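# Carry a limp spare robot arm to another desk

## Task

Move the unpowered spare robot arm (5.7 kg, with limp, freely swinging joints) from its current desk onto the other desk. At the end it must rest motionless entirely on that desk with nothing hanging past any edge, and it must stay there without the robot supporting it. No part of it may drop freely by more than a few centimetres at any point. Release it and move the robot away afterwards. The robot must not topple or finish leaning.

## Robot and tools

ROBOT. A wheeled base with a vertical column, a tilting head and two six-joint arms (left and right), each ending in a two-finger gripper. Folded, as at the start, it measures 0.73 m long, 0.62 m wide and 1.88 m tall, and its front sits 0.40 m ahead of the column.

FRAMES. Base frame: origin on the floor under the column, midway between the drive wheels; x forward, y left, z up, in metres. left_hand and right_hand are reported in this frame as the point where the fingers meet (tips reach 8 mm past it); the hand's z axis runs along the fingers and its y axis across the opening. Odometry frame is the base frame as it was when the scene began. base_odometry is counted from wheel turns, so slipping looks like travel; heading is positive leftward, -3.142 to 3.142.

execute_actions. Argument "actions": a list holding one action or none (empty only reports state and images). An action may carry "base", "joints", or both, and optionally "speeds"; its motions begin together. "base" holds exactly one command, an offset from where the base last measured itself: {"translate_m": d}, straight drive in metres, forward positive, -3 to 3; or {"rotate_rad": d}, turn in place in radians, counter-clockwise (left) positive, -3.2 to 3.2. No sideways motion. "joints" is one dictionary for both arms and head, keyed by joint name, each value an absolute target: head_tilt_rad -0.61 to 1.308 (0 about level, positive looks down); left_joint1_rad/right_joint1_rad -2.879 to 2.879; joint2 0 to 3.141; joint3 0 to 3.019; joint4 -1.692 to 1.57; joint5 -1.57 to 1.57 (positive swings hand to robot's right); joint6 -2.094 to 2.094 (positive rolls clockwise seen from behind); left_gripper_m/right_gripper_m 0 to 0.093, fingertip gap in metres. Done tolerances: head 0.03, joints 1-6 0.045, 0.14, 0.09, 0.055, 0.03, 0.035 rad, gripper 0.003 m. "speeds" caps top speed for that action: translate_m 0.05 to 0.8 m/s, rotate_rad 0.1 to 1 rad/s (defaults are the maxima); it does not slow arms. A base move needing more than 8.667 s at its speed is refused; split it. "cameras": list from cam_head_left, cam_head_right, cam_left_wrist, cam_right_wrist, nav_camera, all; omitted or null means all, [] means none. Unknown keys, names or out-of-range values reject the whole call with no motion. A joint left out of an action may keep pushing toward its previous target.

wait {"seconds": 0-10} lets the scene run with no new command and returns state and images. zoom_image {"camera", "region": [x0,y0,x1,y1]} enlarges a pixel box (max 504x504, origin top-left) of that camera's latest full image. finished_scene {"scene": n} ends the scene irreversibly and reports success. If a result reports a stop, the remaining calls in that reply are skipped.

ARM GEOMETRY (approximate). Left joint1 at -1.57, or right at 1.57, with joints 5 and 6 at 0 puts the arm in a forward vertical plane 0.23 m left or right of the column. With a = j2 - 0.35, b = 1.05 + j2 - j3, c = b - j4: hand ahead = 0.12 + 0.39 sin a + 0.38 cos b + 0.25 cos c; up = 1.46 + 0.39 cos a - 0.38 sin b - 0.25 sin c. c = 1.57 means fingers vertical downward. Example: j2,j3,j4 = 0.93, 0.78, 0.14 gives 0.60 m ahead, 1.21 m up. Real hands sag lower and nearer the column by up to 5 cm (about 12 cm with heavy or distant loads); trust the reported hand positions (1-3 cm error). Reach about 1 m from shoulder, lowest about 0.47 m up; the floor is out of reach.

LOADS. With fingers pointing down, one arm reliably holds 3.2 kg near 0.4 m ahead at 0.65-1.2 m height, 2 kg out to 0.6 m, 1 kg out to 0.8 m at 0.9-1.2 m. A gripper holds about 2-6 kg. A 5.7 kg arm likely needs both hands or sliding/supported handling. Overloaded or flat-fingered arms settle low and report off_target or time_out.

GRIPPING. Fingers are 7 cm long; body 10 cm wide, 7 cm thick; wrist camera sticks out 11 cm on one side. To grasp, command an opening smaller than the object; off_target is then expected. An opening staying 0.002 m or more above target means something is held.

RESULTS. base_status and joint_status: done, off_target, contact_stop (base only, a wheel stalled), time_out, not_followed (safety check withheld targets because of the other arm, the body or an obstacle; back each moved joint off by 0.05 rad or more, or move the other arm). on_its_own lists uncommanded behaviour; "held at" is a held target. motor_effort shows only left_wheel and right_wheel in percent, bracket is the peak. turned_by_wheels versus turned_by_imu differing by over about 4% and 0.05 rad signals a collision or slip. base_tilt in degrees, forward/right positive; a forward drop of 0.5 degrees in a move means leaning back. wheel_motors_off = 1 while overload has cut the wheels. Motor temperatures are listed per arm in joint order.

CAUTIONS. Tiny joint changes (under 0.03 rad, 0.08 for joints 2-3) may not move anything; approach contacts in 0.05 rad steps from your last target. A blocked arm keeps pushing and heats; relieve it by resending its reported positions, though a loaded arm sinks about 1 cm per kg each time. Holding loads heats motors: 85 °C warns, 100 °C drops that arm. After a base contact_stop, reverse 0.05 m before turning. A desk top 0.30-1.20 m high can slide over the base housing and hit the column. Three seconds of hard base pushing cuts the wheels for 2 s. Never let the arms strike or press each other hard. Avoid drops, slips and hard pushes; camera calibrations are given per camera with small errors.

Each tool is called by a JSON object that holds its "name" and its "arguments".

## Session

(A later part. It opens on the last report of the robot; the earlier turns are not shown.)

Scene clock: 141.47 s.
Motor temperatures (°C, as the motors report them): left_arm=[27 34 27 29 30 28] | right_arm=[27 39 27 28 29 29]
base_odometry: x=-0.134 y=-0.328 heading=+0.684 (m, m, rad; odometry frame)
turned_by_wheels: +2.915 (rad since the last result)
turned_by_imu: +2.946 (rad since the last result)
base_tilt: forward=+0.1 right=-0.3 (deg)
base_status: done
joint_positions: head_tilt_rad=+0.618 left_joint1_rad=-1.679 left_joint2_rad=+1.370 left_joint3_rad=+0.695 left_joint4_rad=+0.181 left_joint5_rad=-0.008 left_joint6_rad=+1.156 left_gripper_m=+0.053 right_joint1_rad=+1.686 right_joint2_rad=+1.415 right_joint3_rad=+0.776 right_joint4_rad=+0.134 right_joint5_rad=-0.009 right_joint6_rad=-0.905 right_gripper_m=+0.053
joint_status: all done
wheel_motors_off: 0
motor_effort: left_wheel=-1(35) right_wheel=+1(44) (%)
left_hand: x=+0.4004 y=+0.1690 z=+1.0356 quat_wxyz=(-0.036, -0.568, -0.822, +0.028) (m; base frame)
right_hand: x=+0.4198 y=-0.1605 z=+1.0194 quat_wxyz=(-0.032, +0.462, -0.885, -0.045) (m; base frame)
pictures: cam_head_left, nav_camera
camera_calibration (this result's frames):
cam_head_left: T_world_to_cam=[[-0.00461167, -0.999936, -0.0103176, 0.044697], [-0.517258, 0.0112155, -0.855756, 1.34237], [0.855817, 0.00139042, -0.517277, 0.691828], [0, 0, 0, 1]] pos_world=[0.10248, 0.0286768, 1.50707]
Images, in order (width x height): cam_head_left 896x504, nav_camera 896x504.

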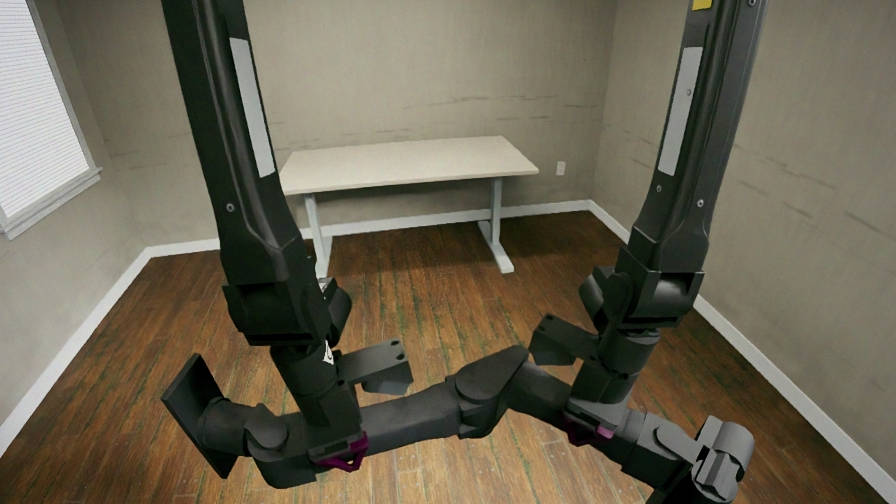

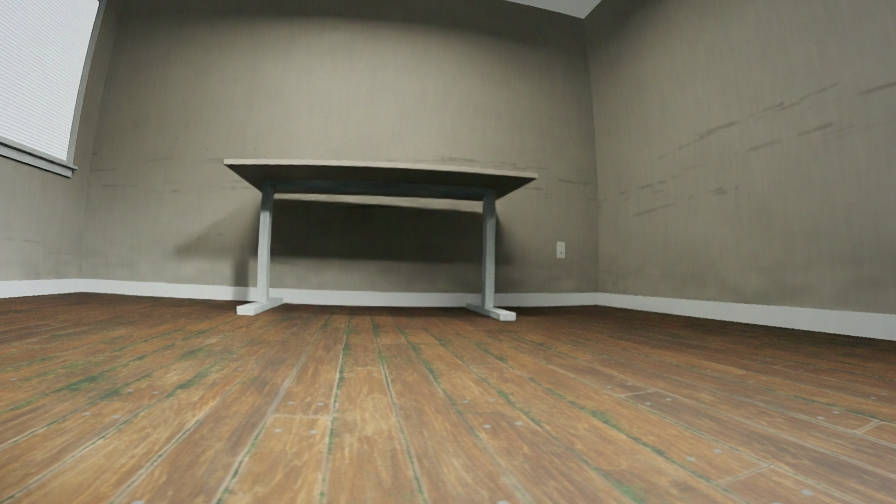

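{"name": "execute_actions", "arguments": {"actions": [{"base":{"translate_m":0.92},"speeds":{"translate_m":0.3}}], "cameras": []}}

{"name": "execute_actions", "arguments": {"actions": [{"base":{"rotate_rad":0.2},"speeds":{"rotate_rad":0.3}}], "cameras": ["cam_head_left","nav_camera"]}}

Scene clock: 153.70 s.
Motor temperatures (°C, as the motors report them): left_arm=[27 34 27 29 30 28] | right_arm=[27 39 27 28 29 29]
base_odometry: x=+0.578 y=+0.254 heading=+0.685 (m, m, rad; odometry frame)
turned_by_wheels: +0.001 (rad since the last result)
turned_by_imu: -0.002 (rad since the last result)
base_tilt: forward=+0.2 right=-0.4 (deg)
base_status: done
joint_positions: head_tilt_rad=+0.617 left_joint1_rad=-1.679 left_joint2_rad=+1.369 left_joint3_rad=+0.702 left_joint4_rad=+0.182 left_joint5_rad=-0.010 left_joint6_rad=+1.158 left_gripper_m=+0.053 right_joint1_rad=+1.686 right_joint2_rad=+1.415 right_joint3_rad=+0.785 right_joint4_rad=+0.131 right_joint5_rad=-0.009 right_joint6_rad=-0.905 right_gripper_m=+0.053
joint_status: not commanded
wheel_motors_off: 0
motor_effort: left_wheel=+2(50) right_wheel=-1(54) (%)
left_hand: x=+0.4060 y=+0.1691 z=+1.0355 quat_wxyz=(-0.040, -0.568, -0.822, +0.025) (m; base frame)
right_hand: x=+0.4249 y=-0.1604 z=+1.0188 quat_wxyz=(-0.035, +0.462, -0.885, -0.043) (m; base frame)
pictures: none
No camera images: the call's "cameras" was empty. Leave "cameras" out to get every camera's image.

Scene clock: 155.10 s.
Motor temperatures (°C, as the motors report them): left_arm=[27 34 27 29 30 28] | right_arm=[27 39 27 28 29 29]
base_odometry: x=+0.579 y=+0.254 heading=+0.884 (m, m, rad; odometry frame)
turned_by_wheels: +0.199 (rad since the last result)
turned_by_imu: +0.199 (rad since the last result)
base_tilt: forward=+0.1 right=-0.2 (deg)
base_status: done
joint_positions: head_tilt_rad=+0.617 left_joint1_rad=-1.678 left_joint2_rad=+1.369 left_joint3_rad=+0.702 left_joint4_rad=+0.182 left_joint5_rad=-0.008 left_joint6_rad=+1.159 left_gripper_m=+0.053 right_joint1_rad=+1.686 right_joint2_rad=+1.415 right_joint3_rad=+0.783 right_joint4_rad=+0.131 right_joint5_rad=-0.009 right_joint6_rad=-0.904 right_gripper_m=+0.053
joint_status: not commanded
wheel_motors_off: 0
motor_effort: left_wheel=-1(42) right_wheel=+0(43) (%)
left_hand: x=+0.4060 y=+0.1693 z=+1.0355 quat_wxyz=(-0.040, -0.569, -0.821, +0.025) (m; base frame)
right_hand: x=+0.4237 y=-0.1604 z=+1.0189 quat_wxyz=(-0.034, +0.461, -0.886, -0.044) (m; base frame)
pictures: cam_head_left, nav_camera
camera_calibration (this result's frames):
cam_head_left: T_world_to_cam=[[-0.00460514, -0.999936, -0.0103206, 0.0447011], [-0.516717, 0.0112155, -0.856083, 1.34285], [0.856144, 0.00139042, -0.516736, 0.690977], [0, 0, 0, 1]] pos_world=[0.102501, 0.0286768, 1.5071]
Images, in order (width x height): cam_head_left 896x504, nav_camera 896x504.

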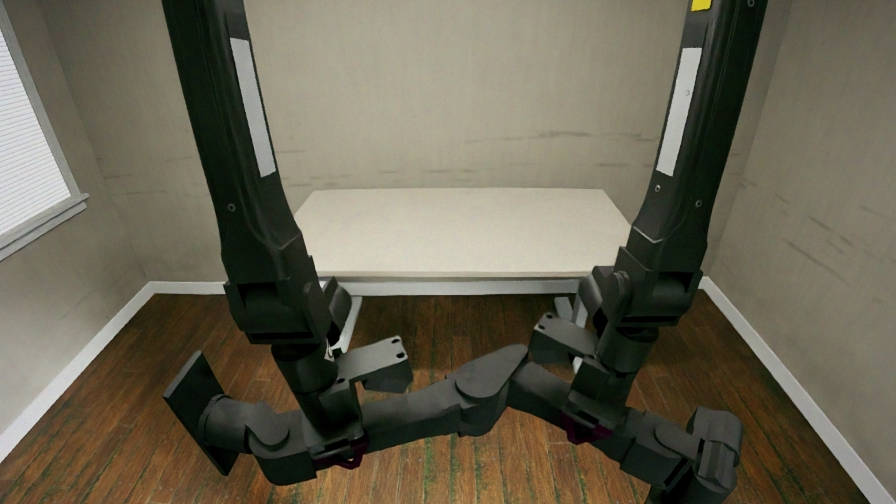

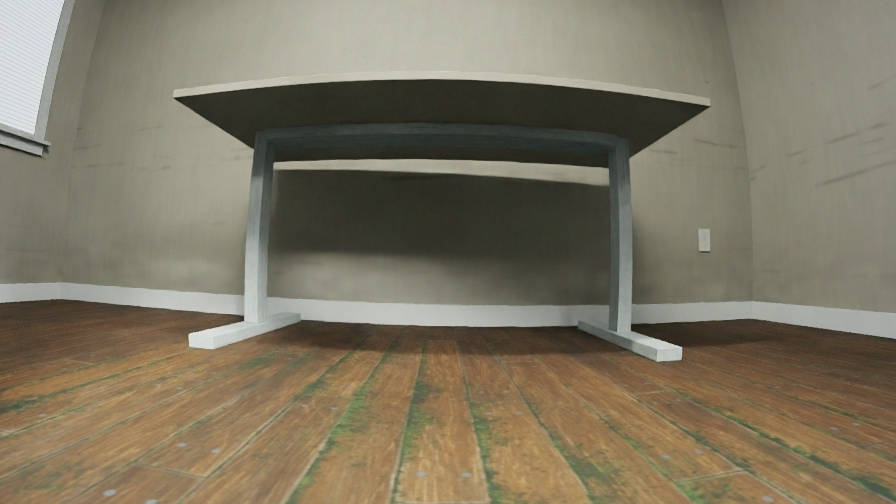

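{"name": "execute_actions", "arguments": {"actions": [{"base":{"translate_m":0.8},"speeds":{"translate_m":0.25},"joints":{"head_tilt_rad":1.1}}], "cameras": ["cam_head_left","nav_camera"]}}

Scene clock: 163.23 s.
Motor temperatures (°C, as the motors report them): left_arm=[27 34 27 29 30 28] | right_arm=[27 39 27 28 29 29]
base_odometry: x=+1.085 y=+0.873 heading=+0.885 (m, m, rad; odometry frame)
turned_by_wheels: +0.001 (rad since the last result)
turned_by_imu: -0.002 (rad since the last result)
base_tilt: forward=+0.1 right=-0.2 (deg)
base_status: done
joint_positions: head_tilt_rad=+1.099 left_joint1_rad=-1.678 left_joint2_rad=+1.368 left_joint3_rad=+0.702 left_joint4_rad=+0.179 left_joint5_rad=-0.009 left_joint6_rad=+1.157 left_gripper_m=+0.053 right_joint1_rad=+1.686 right_joint2_rad=+1.416 right_joint3_rad=+0.785 right_joint4_rad=+0.131 right_joint5_rad=-0.009 right_joint6_rad=-0.905 right_gripper_m=+0.053
joint_status: all done
wheel_motors_off: 0
motor_effort: left_wheel=+1(51) right_wheel=-1(45) (%)
left_hand: x=+0.4055 y=+0.1694 z=+1.0357 quat_wxyz=(-0.039, -0.568, -0.822, +0.025) (m; base frame)
right_hand: x=+0.4247 y=-0.1600 z=+1.0188 quat_wxyz=(-0.035, +0.462, -0.885, -0.044) (m; base frame)
pictures: cam_head_left, nav_camera
camera_calibration (this result's frames):
cam_head_left: T_world_to_cam=[[-0.0088644, -0.999936, -0.00701024, 0.0398162], [-0.854672, 0.0112155, -0.519047, 0.840708], [0.519092, 0.00139042, -0.854717, 1.22832], [0, 0, 0, 1]] pos_world=[0.0812707, 0.0286768, 1.48651]
Images, in order (width x height): cam_head_left 896x504, nav_camera 896x504.

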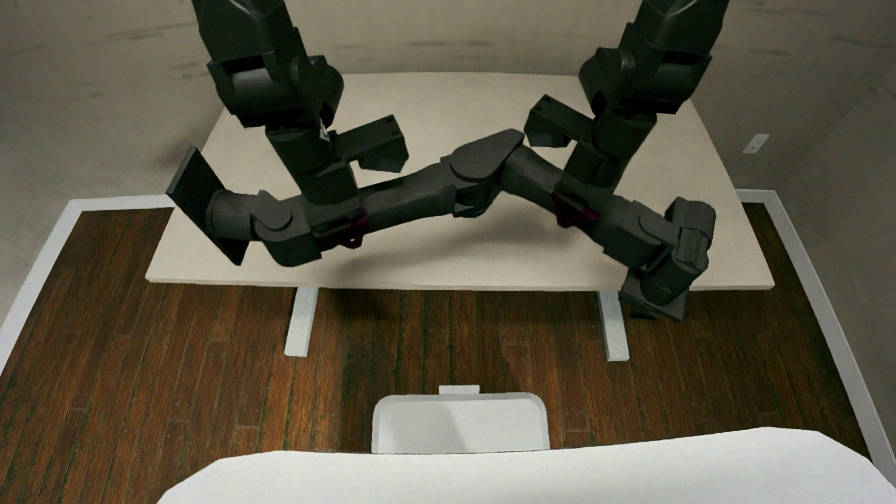

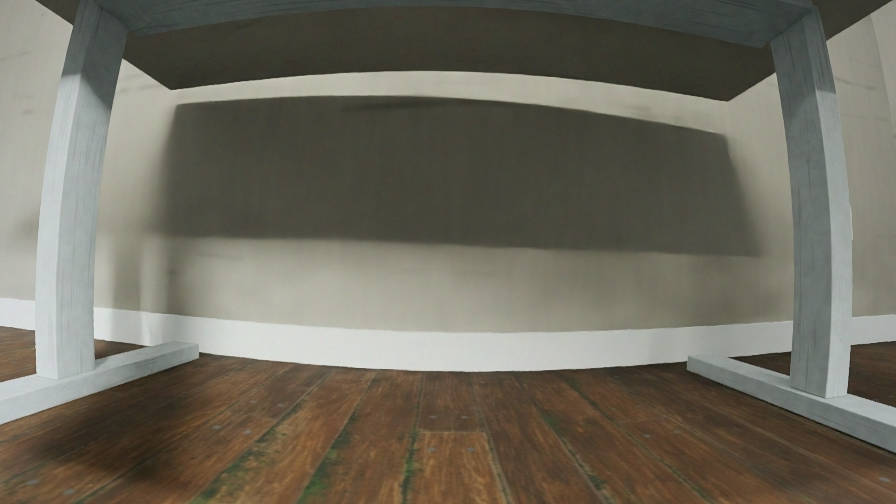

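{"name": "execute_actions", "arguments": {"actions": [{"base":{"translate_m":0.26},"speeds":{"translate_m":0.1}}], "cameras": ["cam_head_left"]}}

Scene clock: 177.30 s.
Motor temperatures (°C, as the motors report them): left_arm=[27 34 27 29 30 28] | right_arm=[27 40 27 28 29 29]
base_odometry: x=+1.250 y=+1.075 heading=+0.886 (m, m, rad; odometry frame)
turned_by_wheels: +0.001 (rad since the last result)
turned_by_imu: +0.000 (rad since the last result)
base_tilt: forward=+0.1 right=-0.3 (deg)
base_status: done
joint_positions: head_tilt_rad=+1.100 left_joint1_rad=-1.678 left_joint2_rad=+1.368 left_joint3_rad=+0.700 left_joint4_rad=+0.179 left_joint5_rad=-0.010 left_joint6_rad=+1.157 left_gripper_m=+0.053 right_joint1_rad=+1.686 right_joint2_rad=+1.416 right_joint3_rad=+0.784 right_joint4_rad=+0.131 right_joint5_rad=-0.010 right_joint6_rad=-0.905 right_gripper_m=+0.053
joint_status: not commanded
wheel_motors_off: 0
motor_effort: left_wheel=+1(38) right_wheel=-1(34) (%)
left_hand: x=+0.4041 y=+0.1696 z=+1.0359 quat_wxyz=(-0.038, -0.568, -0.822, +0.026) (m; base frame)
right_hand: x=+0.4235 y=-0.1600 z=+1.0187 quat_wxyz=(-0.034, +0.462, -0.885, -0.045) (m; base frame)
pictures: cam_head_left
camera_calibration (this result's frames):
cam_head_left: T_world_to_cam=[[-0.00887095, -0.999936, -0.00700196, 0.0398038], [-0.855157, 0.0112155, -0.518248, 0.839503], [0.518294, 0.00139042, -0.855201, 1.22911], [0, 0, 0, 1]] pos_world=[0.0812207, 0.0286768, 1.48648]
Images, in order (width x height): cam_head_left 896x504.

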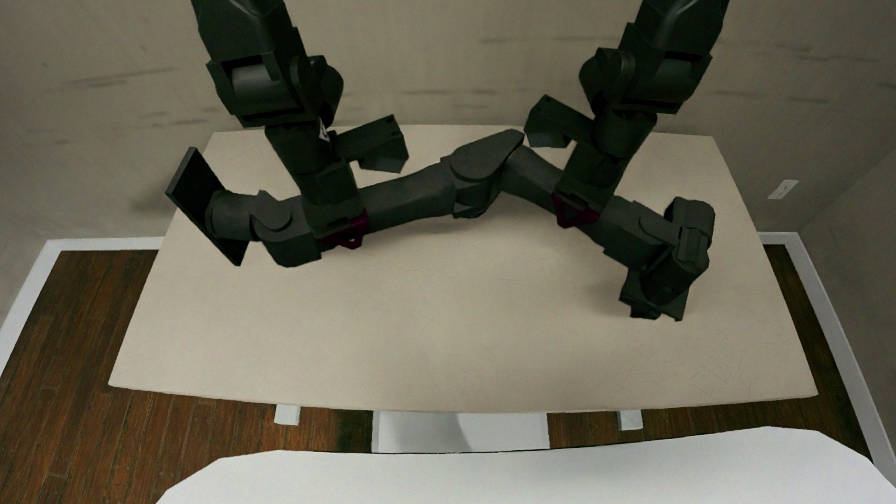

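{"name": "execute_actions", "arguments": {"actions": [{"joints":{"left_joint2_rad":1.36,"left_joint3_rad":0.76,"right_joint2_rad":1.36,"right_joint3_rad":0.86}}], "cameras": ["cam_head_left"]}}

{"name": "execute_actions", "arguments": {"actions": [{"joints":{"left_joint2_rad":1.44,"left_joint3_rad":0.86,"right_joint2_rad":1.44,"right_joint3_rad":0.97}}], "cameras": ["cam_head_left"]}}

Scene clock: 185.53 s.
Motor temperatures (°C, as the motors report them): left_arm=[27 34 27 29 30 28] | right_arm=[27 40 27 28 29 29]
base_odometry: x=+1.250 y=+1.075 heading=+0.886 (m, m, rad; odometry frame)
turned_by_wheels: +0.000 (rad since the last result)
turned_by_imu: +0.000 (rad since the last result)
base_tilt: forward=+0.1 right=-0.5 (deg)
base_status: not commanded
joint_positions: head_tilt_rad=+1.100 left_joint1_rad=-1.675 left_joint2_rad=+1.429 left_joint3_rad=+0.787 left_joint4_rad=+0.179 left_joint5_rad=-0.019 left_joint6_rad=+1.167 left_gripper_m=+0.053 right_joint1_rad=+1.678 right_joint2_rad=+1.486 right_joint3_rad=+0.877 right_joint4_rad=+0.126 right_joint5_rad=-0.011 right_joint6_rad=-0.904 right_gripper_m=+0.053
joint_status: all done
wheel_motors_off: 0
motor_effort: left_wheel=+3(4) right_wheel=-2(3) (%)
left_hand: x=+0.4319 y=+0.1692 z=+1.0142 quat_wxyz=(-0.045, -0.571, -0.820, +0.014) (m; base frame)
right_hand: x=+0.4486 y=-0.1603 z=+0.9936 quat_wxyz=(-0.041, +0.459, -0.886, -0.039) (m; base frame)
pictures: cam_head_left
camera_calibration (this result's frames):
cam_head_left: T_world_to_cam=[[-0.00887095, -0.999936, -0.00700196, 0.0398038], [-0.855157, 0.0112155, -0.518248, 0.839503], [0.518294, 0.00139042, -0.855201, 1.22911], [0, 0, 0, 1]] pos_world=[0.0812207, 0.0286768, 1.48648]
Images, in order (width x height): cam_head_left 896x504.

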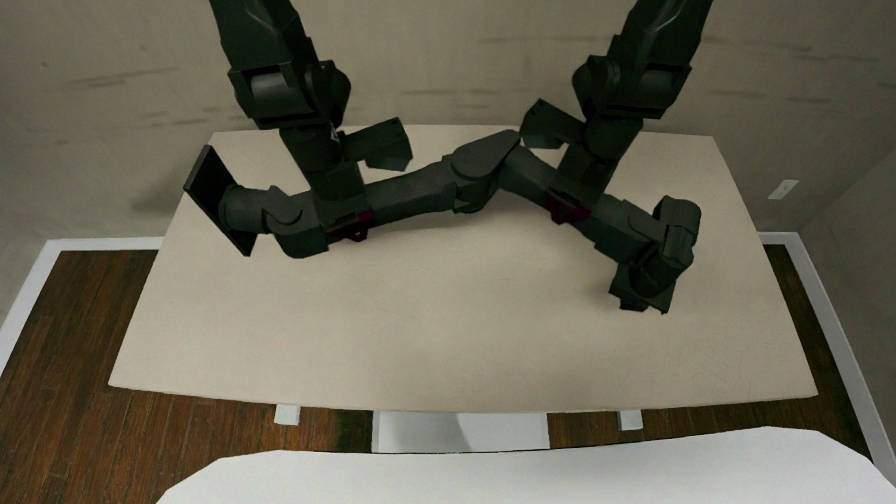

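Scene clock: 186.47 s.
Motor temperatures (°C, as the motors report them): left_arm=[27 34 27 29 30 28] | right_arm=[27 40 27 28 29 29]
base_odometry: x=+1.250 y=+1.075 heading=+0.886 (m, m, rad; odometry frame)
turned_by_wheels: +0.000 (rad since the last result)
turned_by_imu: +0.000 (rad since the last result)
base_tilt: forward=+0.1 right=-0.5 (deg)
base_status: not commanded
joint_positions: head_tilt_rad=+1.100 left_joint1_rad=-1.670 left_joint2_rad=+1.516 left_joint3_rad=+0.886 left_joint4_rad=+0.180 left_joint5_rad=-0.023 left_joint6_rad=+1.174 left_gripper_m=+0.053 right_joint1_rad=+1.671 right_joint2_rad=+1.578 right_joint3_rad=+0.983 right_joint4_rad=+0.122 right_joint5_rad=-0.012 right_joint6_rad=-0.906 right_gripper_m=+0.053
joint_status: all done
wheel_motors_off: 0
motor_effort: left_wheel=+2(4) right_wheel=-3(3) (%)
left_hand: x=+0.4543 y=+0.1691 z=+0.9838 quat_wxyz=(-0.049, -0.572, -0.819, +0.007) (m; base frame)
right_hand: x=+0.4702 y=-0.1605 z=+0.9606 quat_wxyz=(-0.044, +0.458, -0.887, -0.034) (m; base frame)
pictures: cam_head_left
camera_calibration (this result's frames):
cam_head_left: T_world_to_cam=[[-0.00887095, -0.999936, -0.00700196, 0.0398038], [-0.855157, 0.0112155, -0.518248, 0.839502], [0.518294, 0.00139042, -0.855202, 1.22911], [0, 0, 0, 1]] pos_world=[0.0812207, 0.0286768, 1.48648]
Images, in order (width x height): cam_head_left 896x504.

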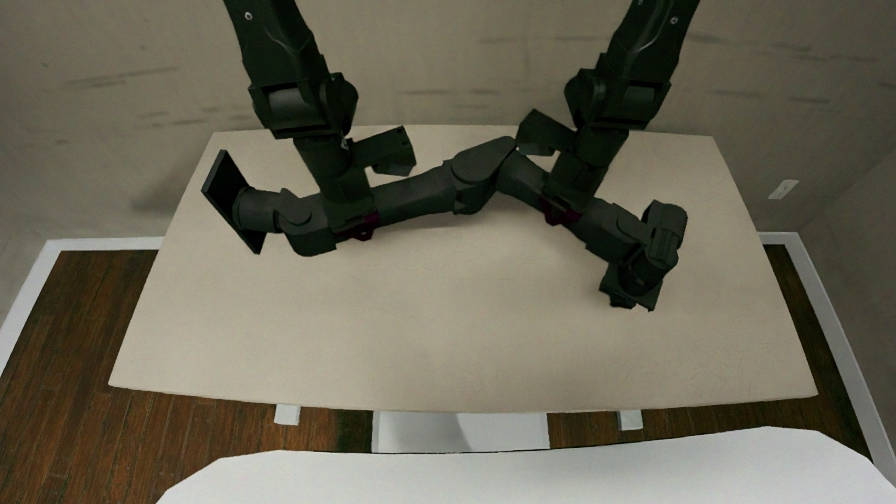

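{"name": "execute_actions", "arguments": {"actions": [{"joints":{"left_joint2_rad":1.51,"left_joint3_rad":0.92,"right_joint2_rad":1.51,"right_joint3_rad":1.03}}], "cameras": ["cam_head_left"]}}

{"name": "execute_actions", "arguments": {"actions": [{"joints":{"left_joint2_rad":1.58,"left_joint3_rad":0.98,"right_joint2_rad":1.58,"right_joint3_rad":1.09}}], "cameras": ["cam_head_left"]}}

Scene clock: 190.17 s.
Motor temperatures (°C, as the motors report them): left_arm=[27 34 27 29 30 28] | right_arm=[27 41 27 28 29 29]
base_odometry: x=+1.250 y=+1.075 heading=+0.886 (m, m, rad; odometry frame)
turned_by_wheels: +0.000 (rad since the last result)
turned_by_imu: +0.000 (rad since the last result)
base_tilt: forward=+0.2 right=-0.4 (deg)
base_status: not commanded
joint_positions: head_tilt_rad=+1.100 left_joint1_rad=-1.667 left_joint2_rad=+1.577 left_joint3_rad=+0.943 left_joint4_rad=+0.180 left_joint5_rad=-0.021 left_joint6_rad=+1.178 left_gripper_m=+0.053 right_joint1_rad=+1.667 right_joint2_rad=+1.639 right_joint3_rad=+1.040 right_joint4_rad=+0.120 right_joint5_rad=-0.010 right_joint6_rad=-0.904 right_gripper_m=+0.053
joint_status: all done
wheel_motors_off: 0
motor_effort: left_wheel=+3(4) right_wheel=-3(3) (%)
left_hand: x=+0.4604 y=+0.1688 z=+0.9617 quat_wxyz=(-0.047, -0.573, -0.818, +0.007) (m; base frame)
right_hand: x=+0.4749 y=-0.1611 z=+0.9381 quat_wxyz=(-0.041, +0.457, -0.888, -0.033) (m; base frame)
pictures: cam_head_left
camera_calibration (this result's frames):
cam_head_left: T_world_to_cam=[[-0.00887095, -0.999936, -0.00700196, 0.0398038], [-0.855157, 0.0112155, -0.518248, 0.839503], [0.518294, 0.00139042, -0.855202, 1.22911], [0, 0, 0, 1]] pos_world=[0.0812207, 0.0286768, 1.48648]
Images, in order (width x height): cam_head_left 896x504.

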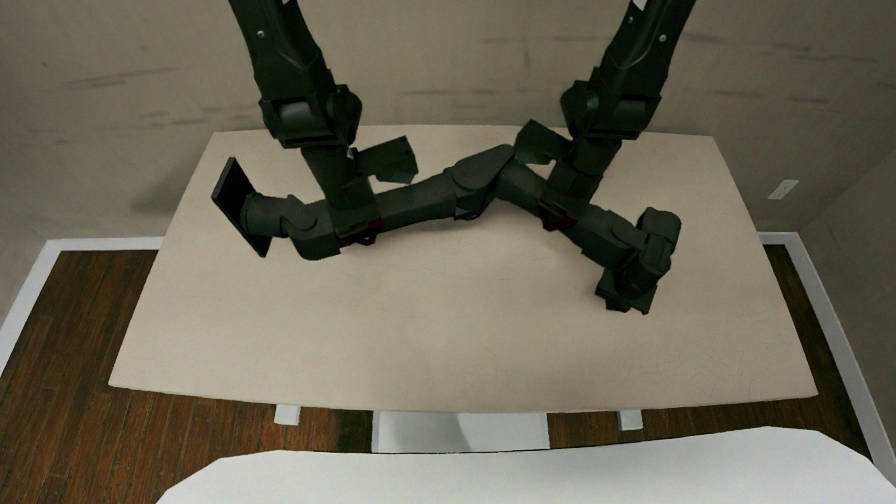

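Scene clock: 190.97 s.
Motor temperatures (°C, as the motors report them): left_arm=[27 34 27 29 30 28] | right_arm=[27 41 27 28 29 29]
base_odometry: x=+1.250 y=+1.075 heading=+0.886 (m, m, rad; odometry frame)
turned_by_wheels: +0.000 (rad since the last result)
turned_by_imu: +0.000 (rad since the last result)
base_tilt: forward=+0.1 right=-0.3 (deg)
base_status: not commanded
joint_positions: head_tilt_rad=+1.100 left_joint1_rad=-1.663 left_joint2_rad=+1.649 left_joint3_rad=+1.004 left_joint4_rad=+0.183 left_joint5_rad=-0.020 left_joint6_rad=+1.182 left_gripper_m=+0.053 right_joint1_rad=+1.664 right_joint2_rad=+1.711 right_joint3_rad=+1.102 right_joint4_rad=+0.120 right_joint5_rad=-0.008 right_joint6_rad=-0.901 right_gripper_m=+0.053
joint_status: all done
wheel_motors_off: 0
motor_effort: left_wheel=+3(3) right_wheel=-2(3) (%)
left_hand: x=+0.4622 y=+0.1683 z=+0.9355 quat_wxyz=(-0.043, -0.575, -0.817, +0.009) (m; base frame)
right_hand: x=+0.4746 y=-0.1615 z=+0.9110 quat_wxyz=(-0.035, +0.455, -0.889, -0.033) (m; base frame)
pictures: cam_head_left
camera_calibration (this result's frames):
cam_head_left: T_world_to_cam=[[-0.00887095, -0.999936, -0.00700196, 0.0398038], [-0.855157, 0.0112155, -0.518248, 0.839503], [0.518294, 0.00139042, -0.855201, 1.22911], [0, 0, 0, 1]] pos_world=[0.0812207, 0.0286768, 1.48648]
Images, in order (width x height): cam_head_left 896x504.

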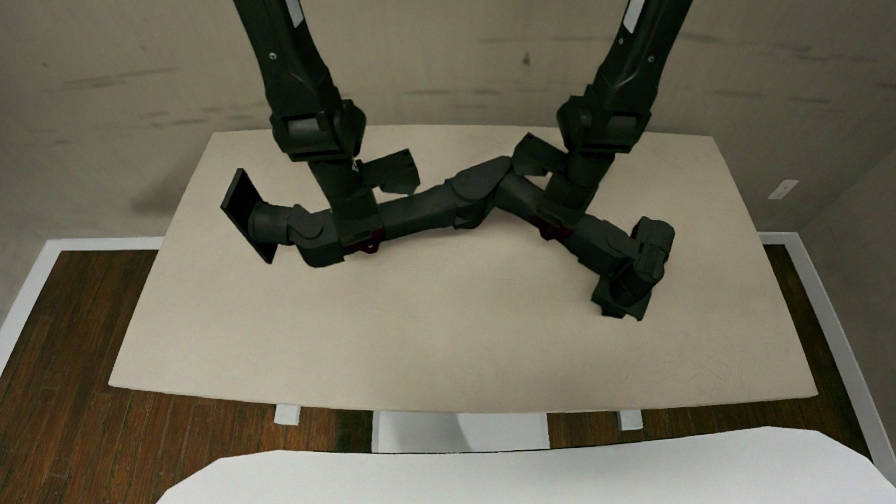

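{"name": "execute_actions", "arguments": {"actions": [{"joints":{"left_joint1_rad":-1.60,"right_joint1_rad":1.72,"left_joint2_rad":1.64,"left_joint3_rad":1.05,"right_joint2_rad":1.64,"right_joint3_rad":1.16}}], "cameras": ["cam_head_left"]}}

{"name": "execute_actions", "arguments": {"actions": [{"joints":{"left_joint1_rad":-1.55,"right_joint1_rad":1.77,"left_joint2_rad":1.70,"left_joint3_rad":1.11,"right_joint2_rad":1.70,"right_joint3_rad":1.22}}], "cameras": ["cam_head_left"]}}

Scene clock: 198.03 s.
Motor temperatures (°C, as the motors report them): left_arm=[27 35 27 29 30 28] | right_arm=[27 42 27 28 29 29]
base_odometry: x=+1.250 y=+1.075 heading=+0.886 (m, m, rad; odometry frame)
turned_by_wheels: +0.000 (rad since the last result)
turned_by_imu: +0.000 (rad since the last result)
base_tilt: forward=+0.2 right=-0.4 (deg)
base_status: not commanded
joint_positions: head_tilt_rad=+1.100 left_joint1_rad=-1.605 left_joint2_rad=+1.710 left_joint3_rad=+1.065 left_joint4_rad=+0.181 left_joint5_rad=+0.014 left_joint6_rad=+1.180 left_gripper_m=+0.053 right_joint1_rad=+1.711 right_joint2_rad=+1.750 right_joint3_rad=+1.166 right_joint4_rad=+0.116 right_joint5_rad=+0.015 right_joint6_rad=-0.909 right_gripper_m=+0.053
joint_status: all done
wheel_motors_off: 0
motor_effort: left_wheel=+4(4) right_wheel=-3(4) (%)
left_hand: x=+0.4686 y=+0.1991 z=+0.9112 quat_wxyz=(-0.037, -0.563, -0.826, +0.002) (m; base frame)
right_hand: x=+0.4910 y=-0.1311 z=+0.8990 quat_wxyz=(-0.049, +0.468, -0.882, -0.036) (m; base frame)
pictures: cam_head_left
camera_calibration (this result's frames):
cam_head_left: T_world_to_cam=[[-0.00887095, -0.999936, -0.00700196, 0.0398038], [-0.855157, 0.0112155, -0.518248, 0.839503], [0.518294, 0.00139042, -0.855202, 1.22911], [0, 0, 0, 1]] pos_world=[0.0812207, 0.0286768, 1.48648]
Images, in order (width x height): cam_head_left 896x504.

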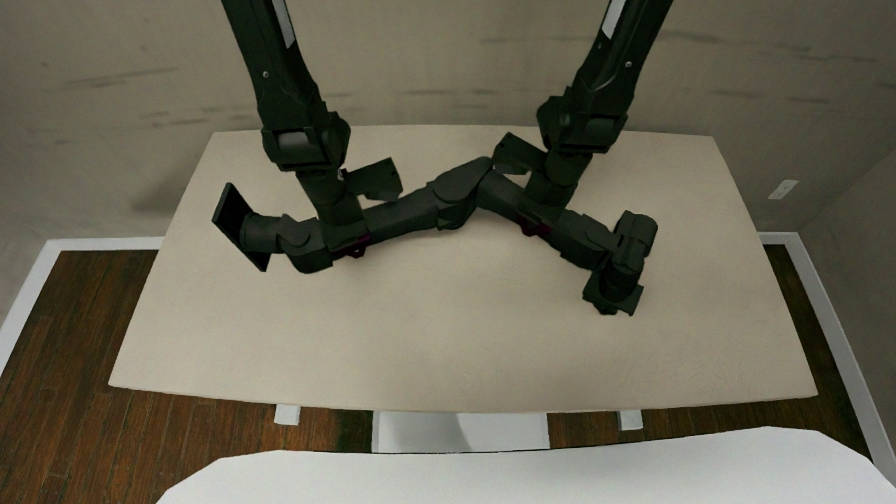

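Scene clock: 198.90 s.
Motor temperatures (°C, as the motors report them): left_arm=[27 35 27 29 30 28] | right_arm=[27 42 27 28 29 29]
base_odometry: x=+1.250 y=+1.075 heading=+0.886 (m, m, rad; odometry frame)
turned_by_wheels: +0.000 (rad since the last result)
turned_by_imu: +0.000 (rad since the last result)
base_tilt: forward=+0.1 right=-0.5 (deg)
base_status: not commanded
joint_positions: head_tilt_rad=+1.100 left_joint1_rad=-1.558 left_joint2_rad=+1.769 left_joint3_rad=+1.124 left_joint4_rad=+0.175 left_joint5_rad=+0.016 left_joint6_rad=+1.169 left_gripper_m=+0.053 right_joint1_rad=+1.755 right_joint2_rad=+1.792 right_joint3_rad=+1.228 right_joint4_rad=+0.114 right_joint5_rad=+0.025 right_joint6_rad=-0.920 right_gripper_m=+0.053
joint_status: all done
wheel_motors_off: 0
motor_effort: left_wheel=+3(4) right_wheel=-3(4) (%)
left_hand: x=+0.4711 y=+0.2305 z=+0.8883 quat_wxyz=(-0.023, -0.549, -0.835, -0.013) (m; base frame)
right_hand: x=+0.5025 y=-0.0987 z=+0.8869 quat_wxyz=(-0.064, +0.480, -0.874, -0.045) (m; base frame)
pictures: cam_head_left
camera_calibration (this result's frames):
cam_head_left: T_world_to_cam=[[-0.00887095, -0.999936, -0.00700196, 0.0398038], [-0.855157, 0.0112155, -0.518248, 0.839503], [0.518294, 0.00139042, -0.855202, 1.22911], [0, 0, 0, 1]] pos_world=[0.0812207, 0.0286768, 1.48648]
Images, in order (width x height): cam_head_left 896x504.

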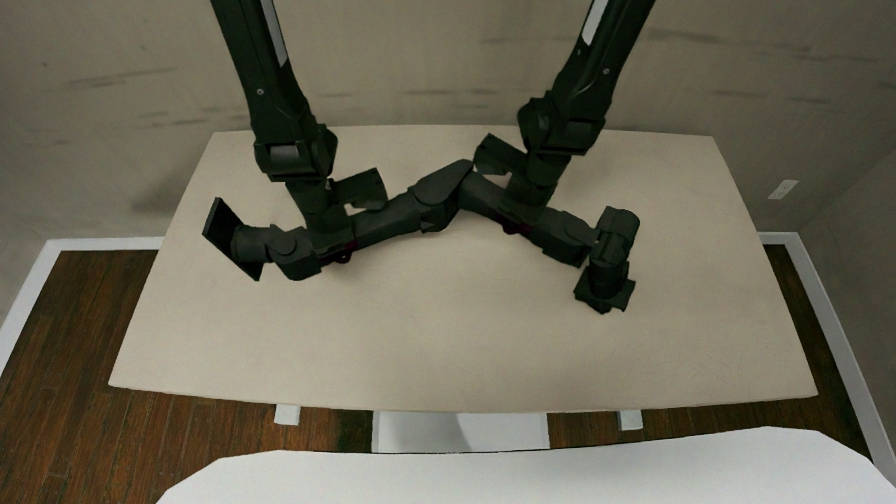

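{"name": "execute_actions", "arguments": {"actions": [{"joints":{"left_joint2_rad":1.76,"left_joint3_rad":1.16,"right_joint2_rad":1.77,"right_joint3_rad":1.28}}], "cameras": ["cam_head_left"]}}

{"name": "execute_actions", "arguments": {"actions": [{"joints":{"left_joint2_rad":1.82,"left_joint3_rad":1.21,"right_joint2_rad":1.84,"right_joint3_rad":1.34}}], "cameras": ["cam_head_left"]}}

Scene clock: 202.70 s.
Motor temperatures (°C, as the motors report them): left_arm=[27 35 27 29 30 28] | right_arm=[28 42 27 28 30 29]
base_odometry: x=+1.250 y=+1.075 heading=+0.886 (m, m, rad; odometry frame)
turned_by_wheels: +0.000 (rad since the last result)
turned_by_imu: +0.000 (rad since the last result)
base_tilt: forward=+0.2 right=-0.3 (deg)
base_status: not commanded
joint_positions: head_tilt_rad=+1.100 left_joint1_rad=-1.556 left_joint2_rad=+1.836 left_joint3_rad=+1.180 left_joint4_rad=+0.169 left_joint5_rad=-0.003 left_joint6_rad=+1.173 left_gripper_m=+0.053 right_joint1_rad=+1.753 right_joint2_rad=+1.869 right_joint3_rad=+1.290 right_joint4_rad=+0.114 right_joint5_rad=+0.011 right_joint6_rad=-0.915 right_gripper_m=+0.053
joint_status: all done
wheel_motors_off: 0
motor_effort: left_wheel=+3(4) right_wheel=-4(5) (%)
left_hand: x=+0.4655 y=+0.2356 z=+0.8629 quat_wxyz=(-0.010, -0.550, -0.835, -0.017) (m; base frame)
right_hand: x=+0.4954 y=-0.0935 z=+0.8580 quat_wxyz=(-0.059, +0.478, -0.874, -0.054) (m; base frame)
pictures: cam_head_left
camera_calibration (this result's frames):
cam_head_left: T_world_to_cam=[[-0.00887095, -0.999936, -0.00700196, 0.0398038], [-0.855157, 0.0112155, -0.518248, 0.839503], [0.518294, 0.00139042, -0.855201, 1.22911], [0, 0, 0, 1]] pos_world=[0.0812207, 0.0286768, 1.48648]
Images, in order (width x height): cam_head_left 896x504.

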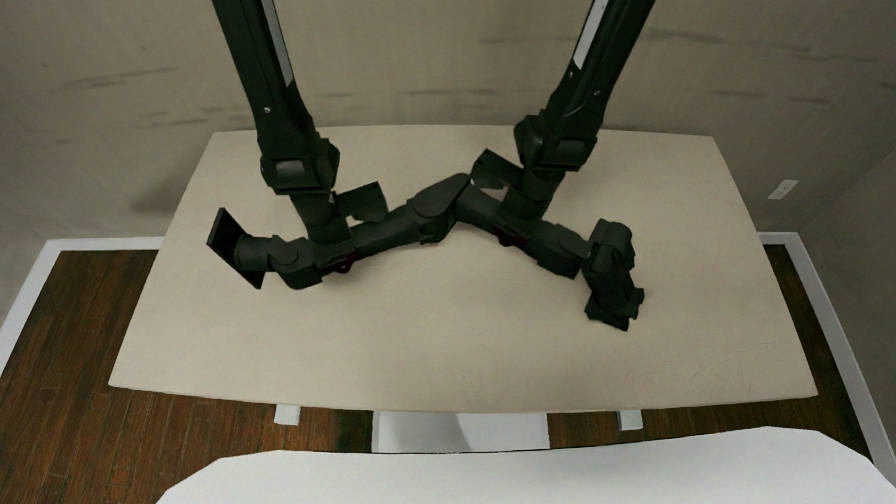

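Scene clock: 203.63 s.
Motor temperatures (°C, as the motors report them): left_arm=[27 35 27 29 30 28] | right_arm=[28 42 27 28 30 29]
base_odometry: x=+1.250 y=+1.075 heading=+0.886 (m, m, rad; odometry frame)
turned_by_wheels: +0.000 (rad since the last result)
turned_by_imu: +0.000 (rad since the last result)
base_tilt: forward=+0.2 right=-0.4 (deg)
base_status: not commanded
joint_positions: head_tilt_rad=+1.100 left_joint1_rad=-1.553 left_joint2_rad=+1.899 left_joint3_rad=+1.231 left_joint4_rad=+0.171 left_joint5_rad=-0.012 left_joint6_rad=+1.175 left_gripper_m=+0.053 right_joint1_rad=+1.751 right_joint2_rad=+1.943 right_joint3_rad=+1.355 right_joint4_rad=+0.115 right_joint5_rad=+0.005 right_joint6_rad=-0.913 right_gripper_m=+0.053
joint_status: all done
wheel_motors_off: 0
motor_effort: left_wheel=+4(4) right_wheel=-4(5) (%)
left_hand: x=+0.4600 y=+0.2392 z=+0.8395 quat_wxyz=(-0.004, -0.551, -0.835, -0.018) (m; base frame)
right_hand: x=+0.4899 y=-0.0902 z=+0.8299 quat_wxyz=(-0.056, +0.478, -0.875, -0.058) (m; base frame)
pictures: cam_head_left
camera_calibration (this result's frames):
cam_head_left: T_world_to_cam=[[-0.00887095, -0.999936, -0.00700196, 0.0398038], [-0.855157, 0.0112155, -0.518248, 0.839503], [0.518294, 0.00139042, -0.855201, 1.22911], [0, 0, 0, 1]] pos_world=[0.0812207, 0.0286768, 1.48648]
Images, in order (width x height): cam_head_left 896x504.

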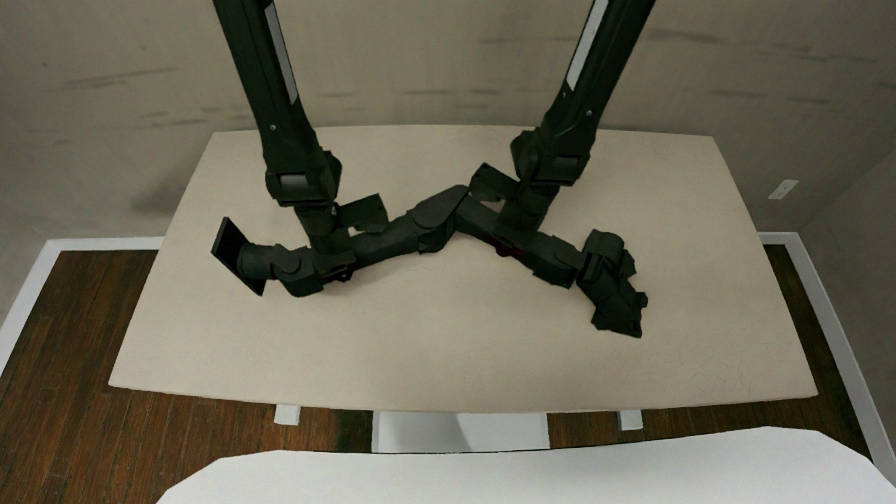

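{"name": "execute_actions", "arguments": {"actions": [{"joints":{"left_joint2_rad":1.87,"left_joint3_rad":1.29,"right_joint2_rad":1.90,"right_joint3_rad":1.43}}], "cameras": ["cam_head_left"]}}

{"name": "execute_actions", "arguments": {"actions": [{"joints":{"left_joint2_rad":1.93,"left_joint3_rad":1.36,"right_joint2_rad":1.97,"right_joint3_rad":1.51}}], "cameras": ["cam_head_left"]}}

Scene clock: 206.70 s.
Motor temperatures (°C, as the motors report them): left_arm=[27 35 27 29 30 28] | right_arm=[28 42 27 28 29 29]
base_odometry: x=+1.250 y=+1.075 heading=+0.886 (m, m, rad; odometry frame)
turned_by_wheels: +0.000 (rad since the last result)
turned_by_imu: +0.000 (rad since the last result)
base_tilt: forward=+0.2 right=-0.3 (deg)
base_status: not commanded
joint_positions: head_tilt_rad=+1.100 left_joint1_rad=-1.551 left_joint2_rad=+1.955 left_joint3_rad=+1.308 left_joint4_rad=+0.171 left_joint5_rad=-0.013 left_joint6_rad=+1.180 left_gripper_m=+0.053 right_joint1_rad=+1.748 right_joint2_rad=+2.004 right_joint3_rad=+1.435 right_joint4_rad=+0.115 right_joint5_rad=+0.003 right_joint6_rad=-0.914 right_gripper_m=+0.053
joint_status: all done
wheel_motors_off: 0
motor_effort: left_wheel=+4(4) right_wheel=-3(4) (%)
left_hand: x=+0.4731 y=+0.2419 z=+0.8172 quat_wxyz=(-0.011, -0.552, -0.833, -0.026) (m; base frame)
right_hand: x=+0.5009 y=-0.0874 z=+0.8065 quat_wxyz=(-0.065, +0.477, -0.875, -0.053) (m; base frame)
pictures: cam_head_left
camera_calibration (this result's frames):
cam_head_left: T_world_to_cam=[[-0.00887095, -0.999936, -0.00700196, 0.0398038], [-0.855157, 0.0112155, -0.518248, 0.839503], [0.518294, 0.00139042, -0.855202, 1.22911], [0, 0, 0, 1]] pos_world=[0.0812207, 0.0286768, 1.48648]
Images, in order (width x height): cam_head_left 896x504.

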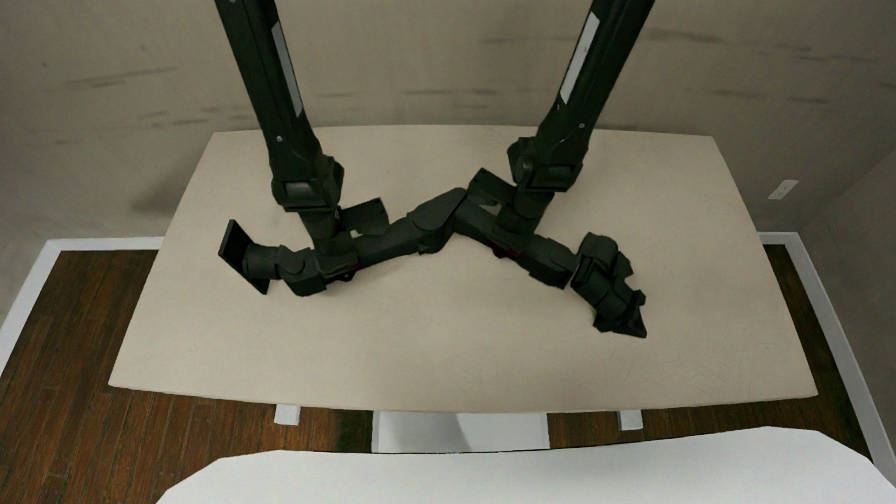

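Scene clock: 207.40 s.
Motor temperatures (°C, as the motors report them): left_arm=[27 35 27 29 30 28] | right_arm=[28 42 27 28 29 29]
base_odometry: x=+1.250 y=+1.075 heading=+0.886 (m, m, rad; odometry frame)
turned_by_wheels: +0.000 (rad since the last result)
turned_by_imu: +0.000 (rad since the last result)
base_tilt: forward=+0.0 right=-0.4 (deg)
base_status: not commanded
joint_positions: head_tilt_rad=+1.100 left_joint1_rad=-1.547 left_joint2_rad=+2.001 left_joint3_rad=+1.376 left_joint4_rad=+0.171 left_joint5_rad=-0.013 left_joint6_rad=+1.173 left_gripper_m=+0.053 right_joint1_rad=+1.747 right_joint2_rad=+2.050 right_joint3_rad=+1.509 right_joint4_rad=+0.114 right_joint5_rad=+0.001 right_joint6_rad=-0.925 right_gripper_m=+0.053
joint_status: all done
wheel_motors_off: 0
motor_effort: left_wheel=+3(4) right_wheel=-4(5) (%)
left_hand: x=+0.4851 y=+0.2453 z=+0.7988 quat_wxyz=(-0.019, -0.548, -0.835, -0.033) (m; base frame)
right_hand: x=+0.5161 y=-0.0840 z=+0.7893 quat_wxyz=(-0.078, +0.480, -0.872, -0.048) (m; base frame)
pictures: cam_head_left
camera_calibration (this result's frames):
cam_head_left: T_world_to_cam=[[-0.00887095, -0.999936, -0.00700196, 0.0398038], [-0.855157, 0.0112155, -0.518248, 0.839502], [0.518294, 0.00139042, -0.855202, 1.22911], [0, 0, 0, 1]] pos_world=[0.0812207, 0.0286768, 1.48648]
Images, in order (width x height): cam_head_left 896x504.

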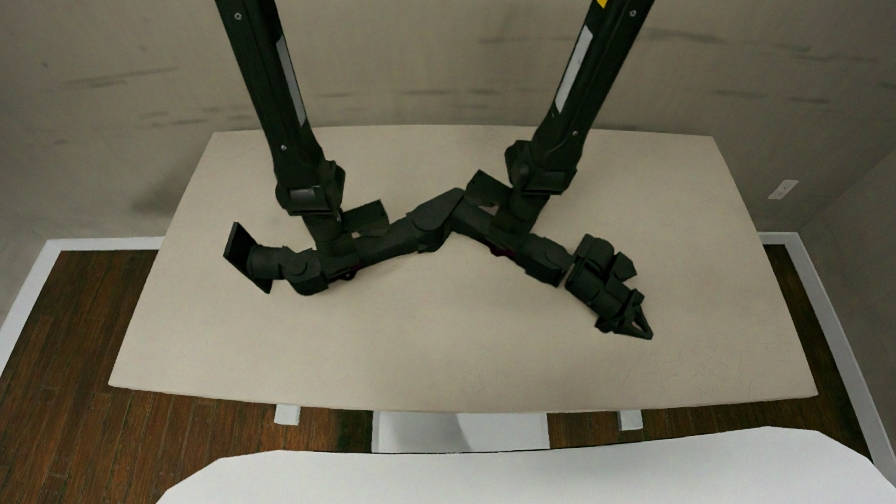

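{"name": "execute_actions", "arguments": {"actions": [{"joints":{"left_joint2_rad":1.99,"left_joint3_rad":1.41,"right_joint2_rad":2.05,"right_joint3_rad":1.57}}], "cameras": ["cam_head_left"]}}

{"name": "execute_actions", "arguments": {"actions": [{"joints":{"left_joint2_rad":2.05,"left_joint3_rad":1.45,"right_joint2_rad":2.13,"right_joint3_rad":1.62}}], "cameras": ["cam_head_left"]}}

Scene clock: 210.30 s.
Motor temperatures (°C, as the motors report them): left_arm=[27 35 27 29 30 28] | right_arm=[28 42 27 28 29 29]
base_odometry: x=+1.250 y=+1.075 heading=+0.886 (m, m, rad; odometry frame)
turned_by_wheels: +0.000 (rad since the last result)
turned_by_imu: +0.000 (rad since the last result)
base_tilt: forward=+0.2 right=-0.3 (deg)
base_status: not commanded
joint_positions: head_tilt_rad=+1.100 left_joint1_rad=-1.547 left_joint2_rad=+2.028 left_joint3_rad=+1.408 left_joint4_rad=+0.171 left_joint5_rad=-0.028 left_joint6_rad=+1.188 left_gripper_m=+0.053 right_joint1_rad=+1.745 right_joint2_rad=+2.122 right_joint3_rad=+1.582 right_joint4_rad=+0.111 right_joint5_rad=-0.002 right_joint6_rad=-0.909 right_gripper_m=+0.053
joint_status: all done
wheel_motors_off: 0
motor_effort: left_wheel=+3(4) right_wheel=-3(4) (%)
left_hand: x=+0.4874 y=+0.2481 z=+0.7885 quat_wxyz=(-0.017, -0.554, -0.831, -0.041) (m; base frame)
right_hand: x=+0.5115 y=-0.0811 z=+0.7621 quat_wxyz=(-0.077, +0.473, -0.876, -0.050) (m; base frame)
pictures: cam_head_left
camera_calibration (this result's frames):
cam_head_left: T_world_to_cam=[[-0.00887095, -0.999936, -0.00700196, 0.0398038], [-0.855157, 0.0112155, -0.518248, 0.839502], [0.518294, 0.00139042, -0.855202, 1.22911], [0, 0, 0, 1]] pos_world=[0.0812207, 0.0286768, 1.48648]
Images, in order (width x height): cam_head_left 896x504.

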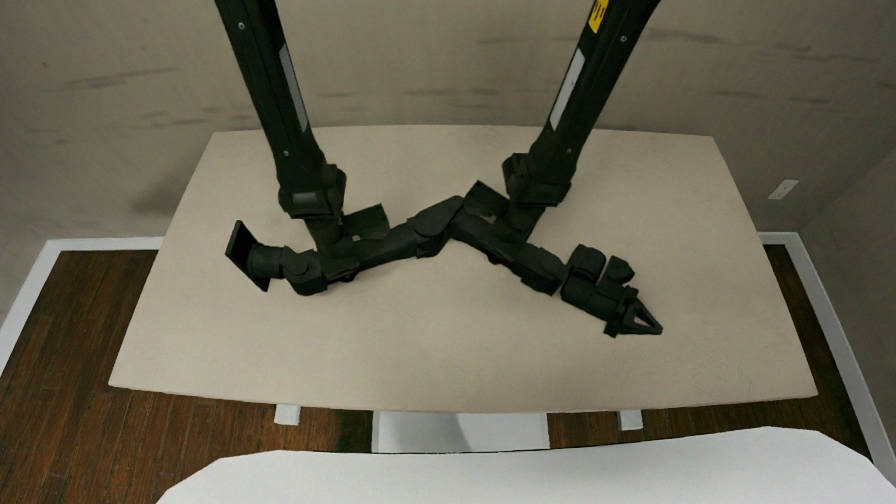

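Scene clock: 210.90 s.
Motor temperatures (°C, as the motors report them): left_arm=[27 35 27 29 30 28] | right_arm=[28 42 27 28 29 29]
base_odometry: x=+1.250 y=+1.075 heading=+0.886 (m, m, rad; odometry frame)
turned_by_wheels: +0.000 (rad since the last result)
turned_by_imu: +0.000 (rad since the last result)
base_tilt: forward=+0.1 right=-0.4 (deg)
base_status: not commanded
joint_positions: head_tilt_rad=+1.100 left_joint1_rad=-1.545 left_joint2_rad=+2.034 left_joint3_rad=+1.427 left_joint4_rad=+0.162 left_joint5_rad=-0.019 left_joint6_rad=+1.204 left_gripper_m=+0.053 right_joint1_rad=+1.745 right_joint2_rad=+2.127 right_joint3_rad=+1.590 right_joint4_rad=+0.109 right_joint5_rad=+0.000 right_joint6_rad=-0.893 right_gripper_m=+0.053
joint_status: all done
wheel_motors_off: 0
motor_effort: left_wheel=+3(4) right_wheel=-2(4) (%)
left_hand: x=+0.4934 y=+0.2483 z=+0.7858 quat_wxyz=(-0.020, -0.560, -0.827, -0.040) (m; base frame)
right_hand: x=+0.5122 y=-0.0812 z=+0.7603 quat_wxyz=(-0.076, +0.466, -0.880, -0.049) (m; base frame)
pictures: cam_head_left
camera_calibration (this result's frames):
cam_head_left: T_world_to_cam=[[-0.00887095, -0.999936, -0.00700196, 0.0398038], [-0.855157, 0.0112155, -0.518248, 0.839503], [0.518294, 0.00139042, -0.855202, 1.22911], [0, 0, 0, 1]] pos_world=[0.0812207, 0.0286768, 1.48648]
Images, in order (width x height): cam_head_left 896x504.

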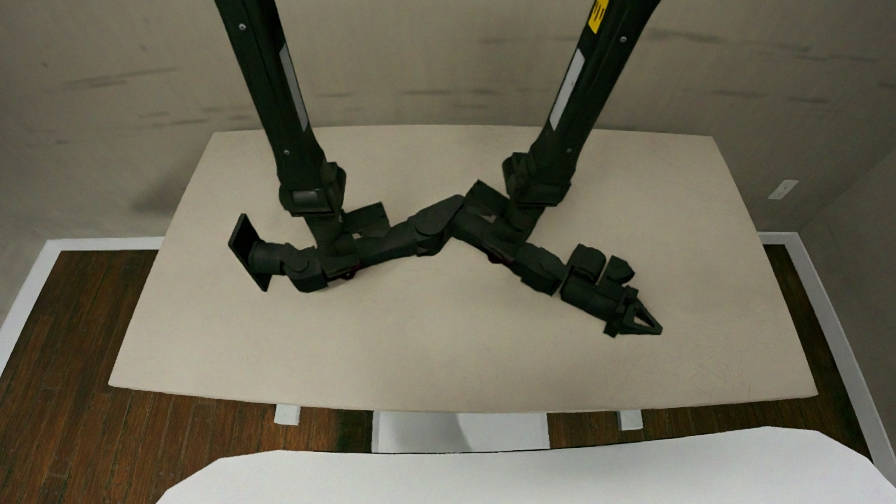

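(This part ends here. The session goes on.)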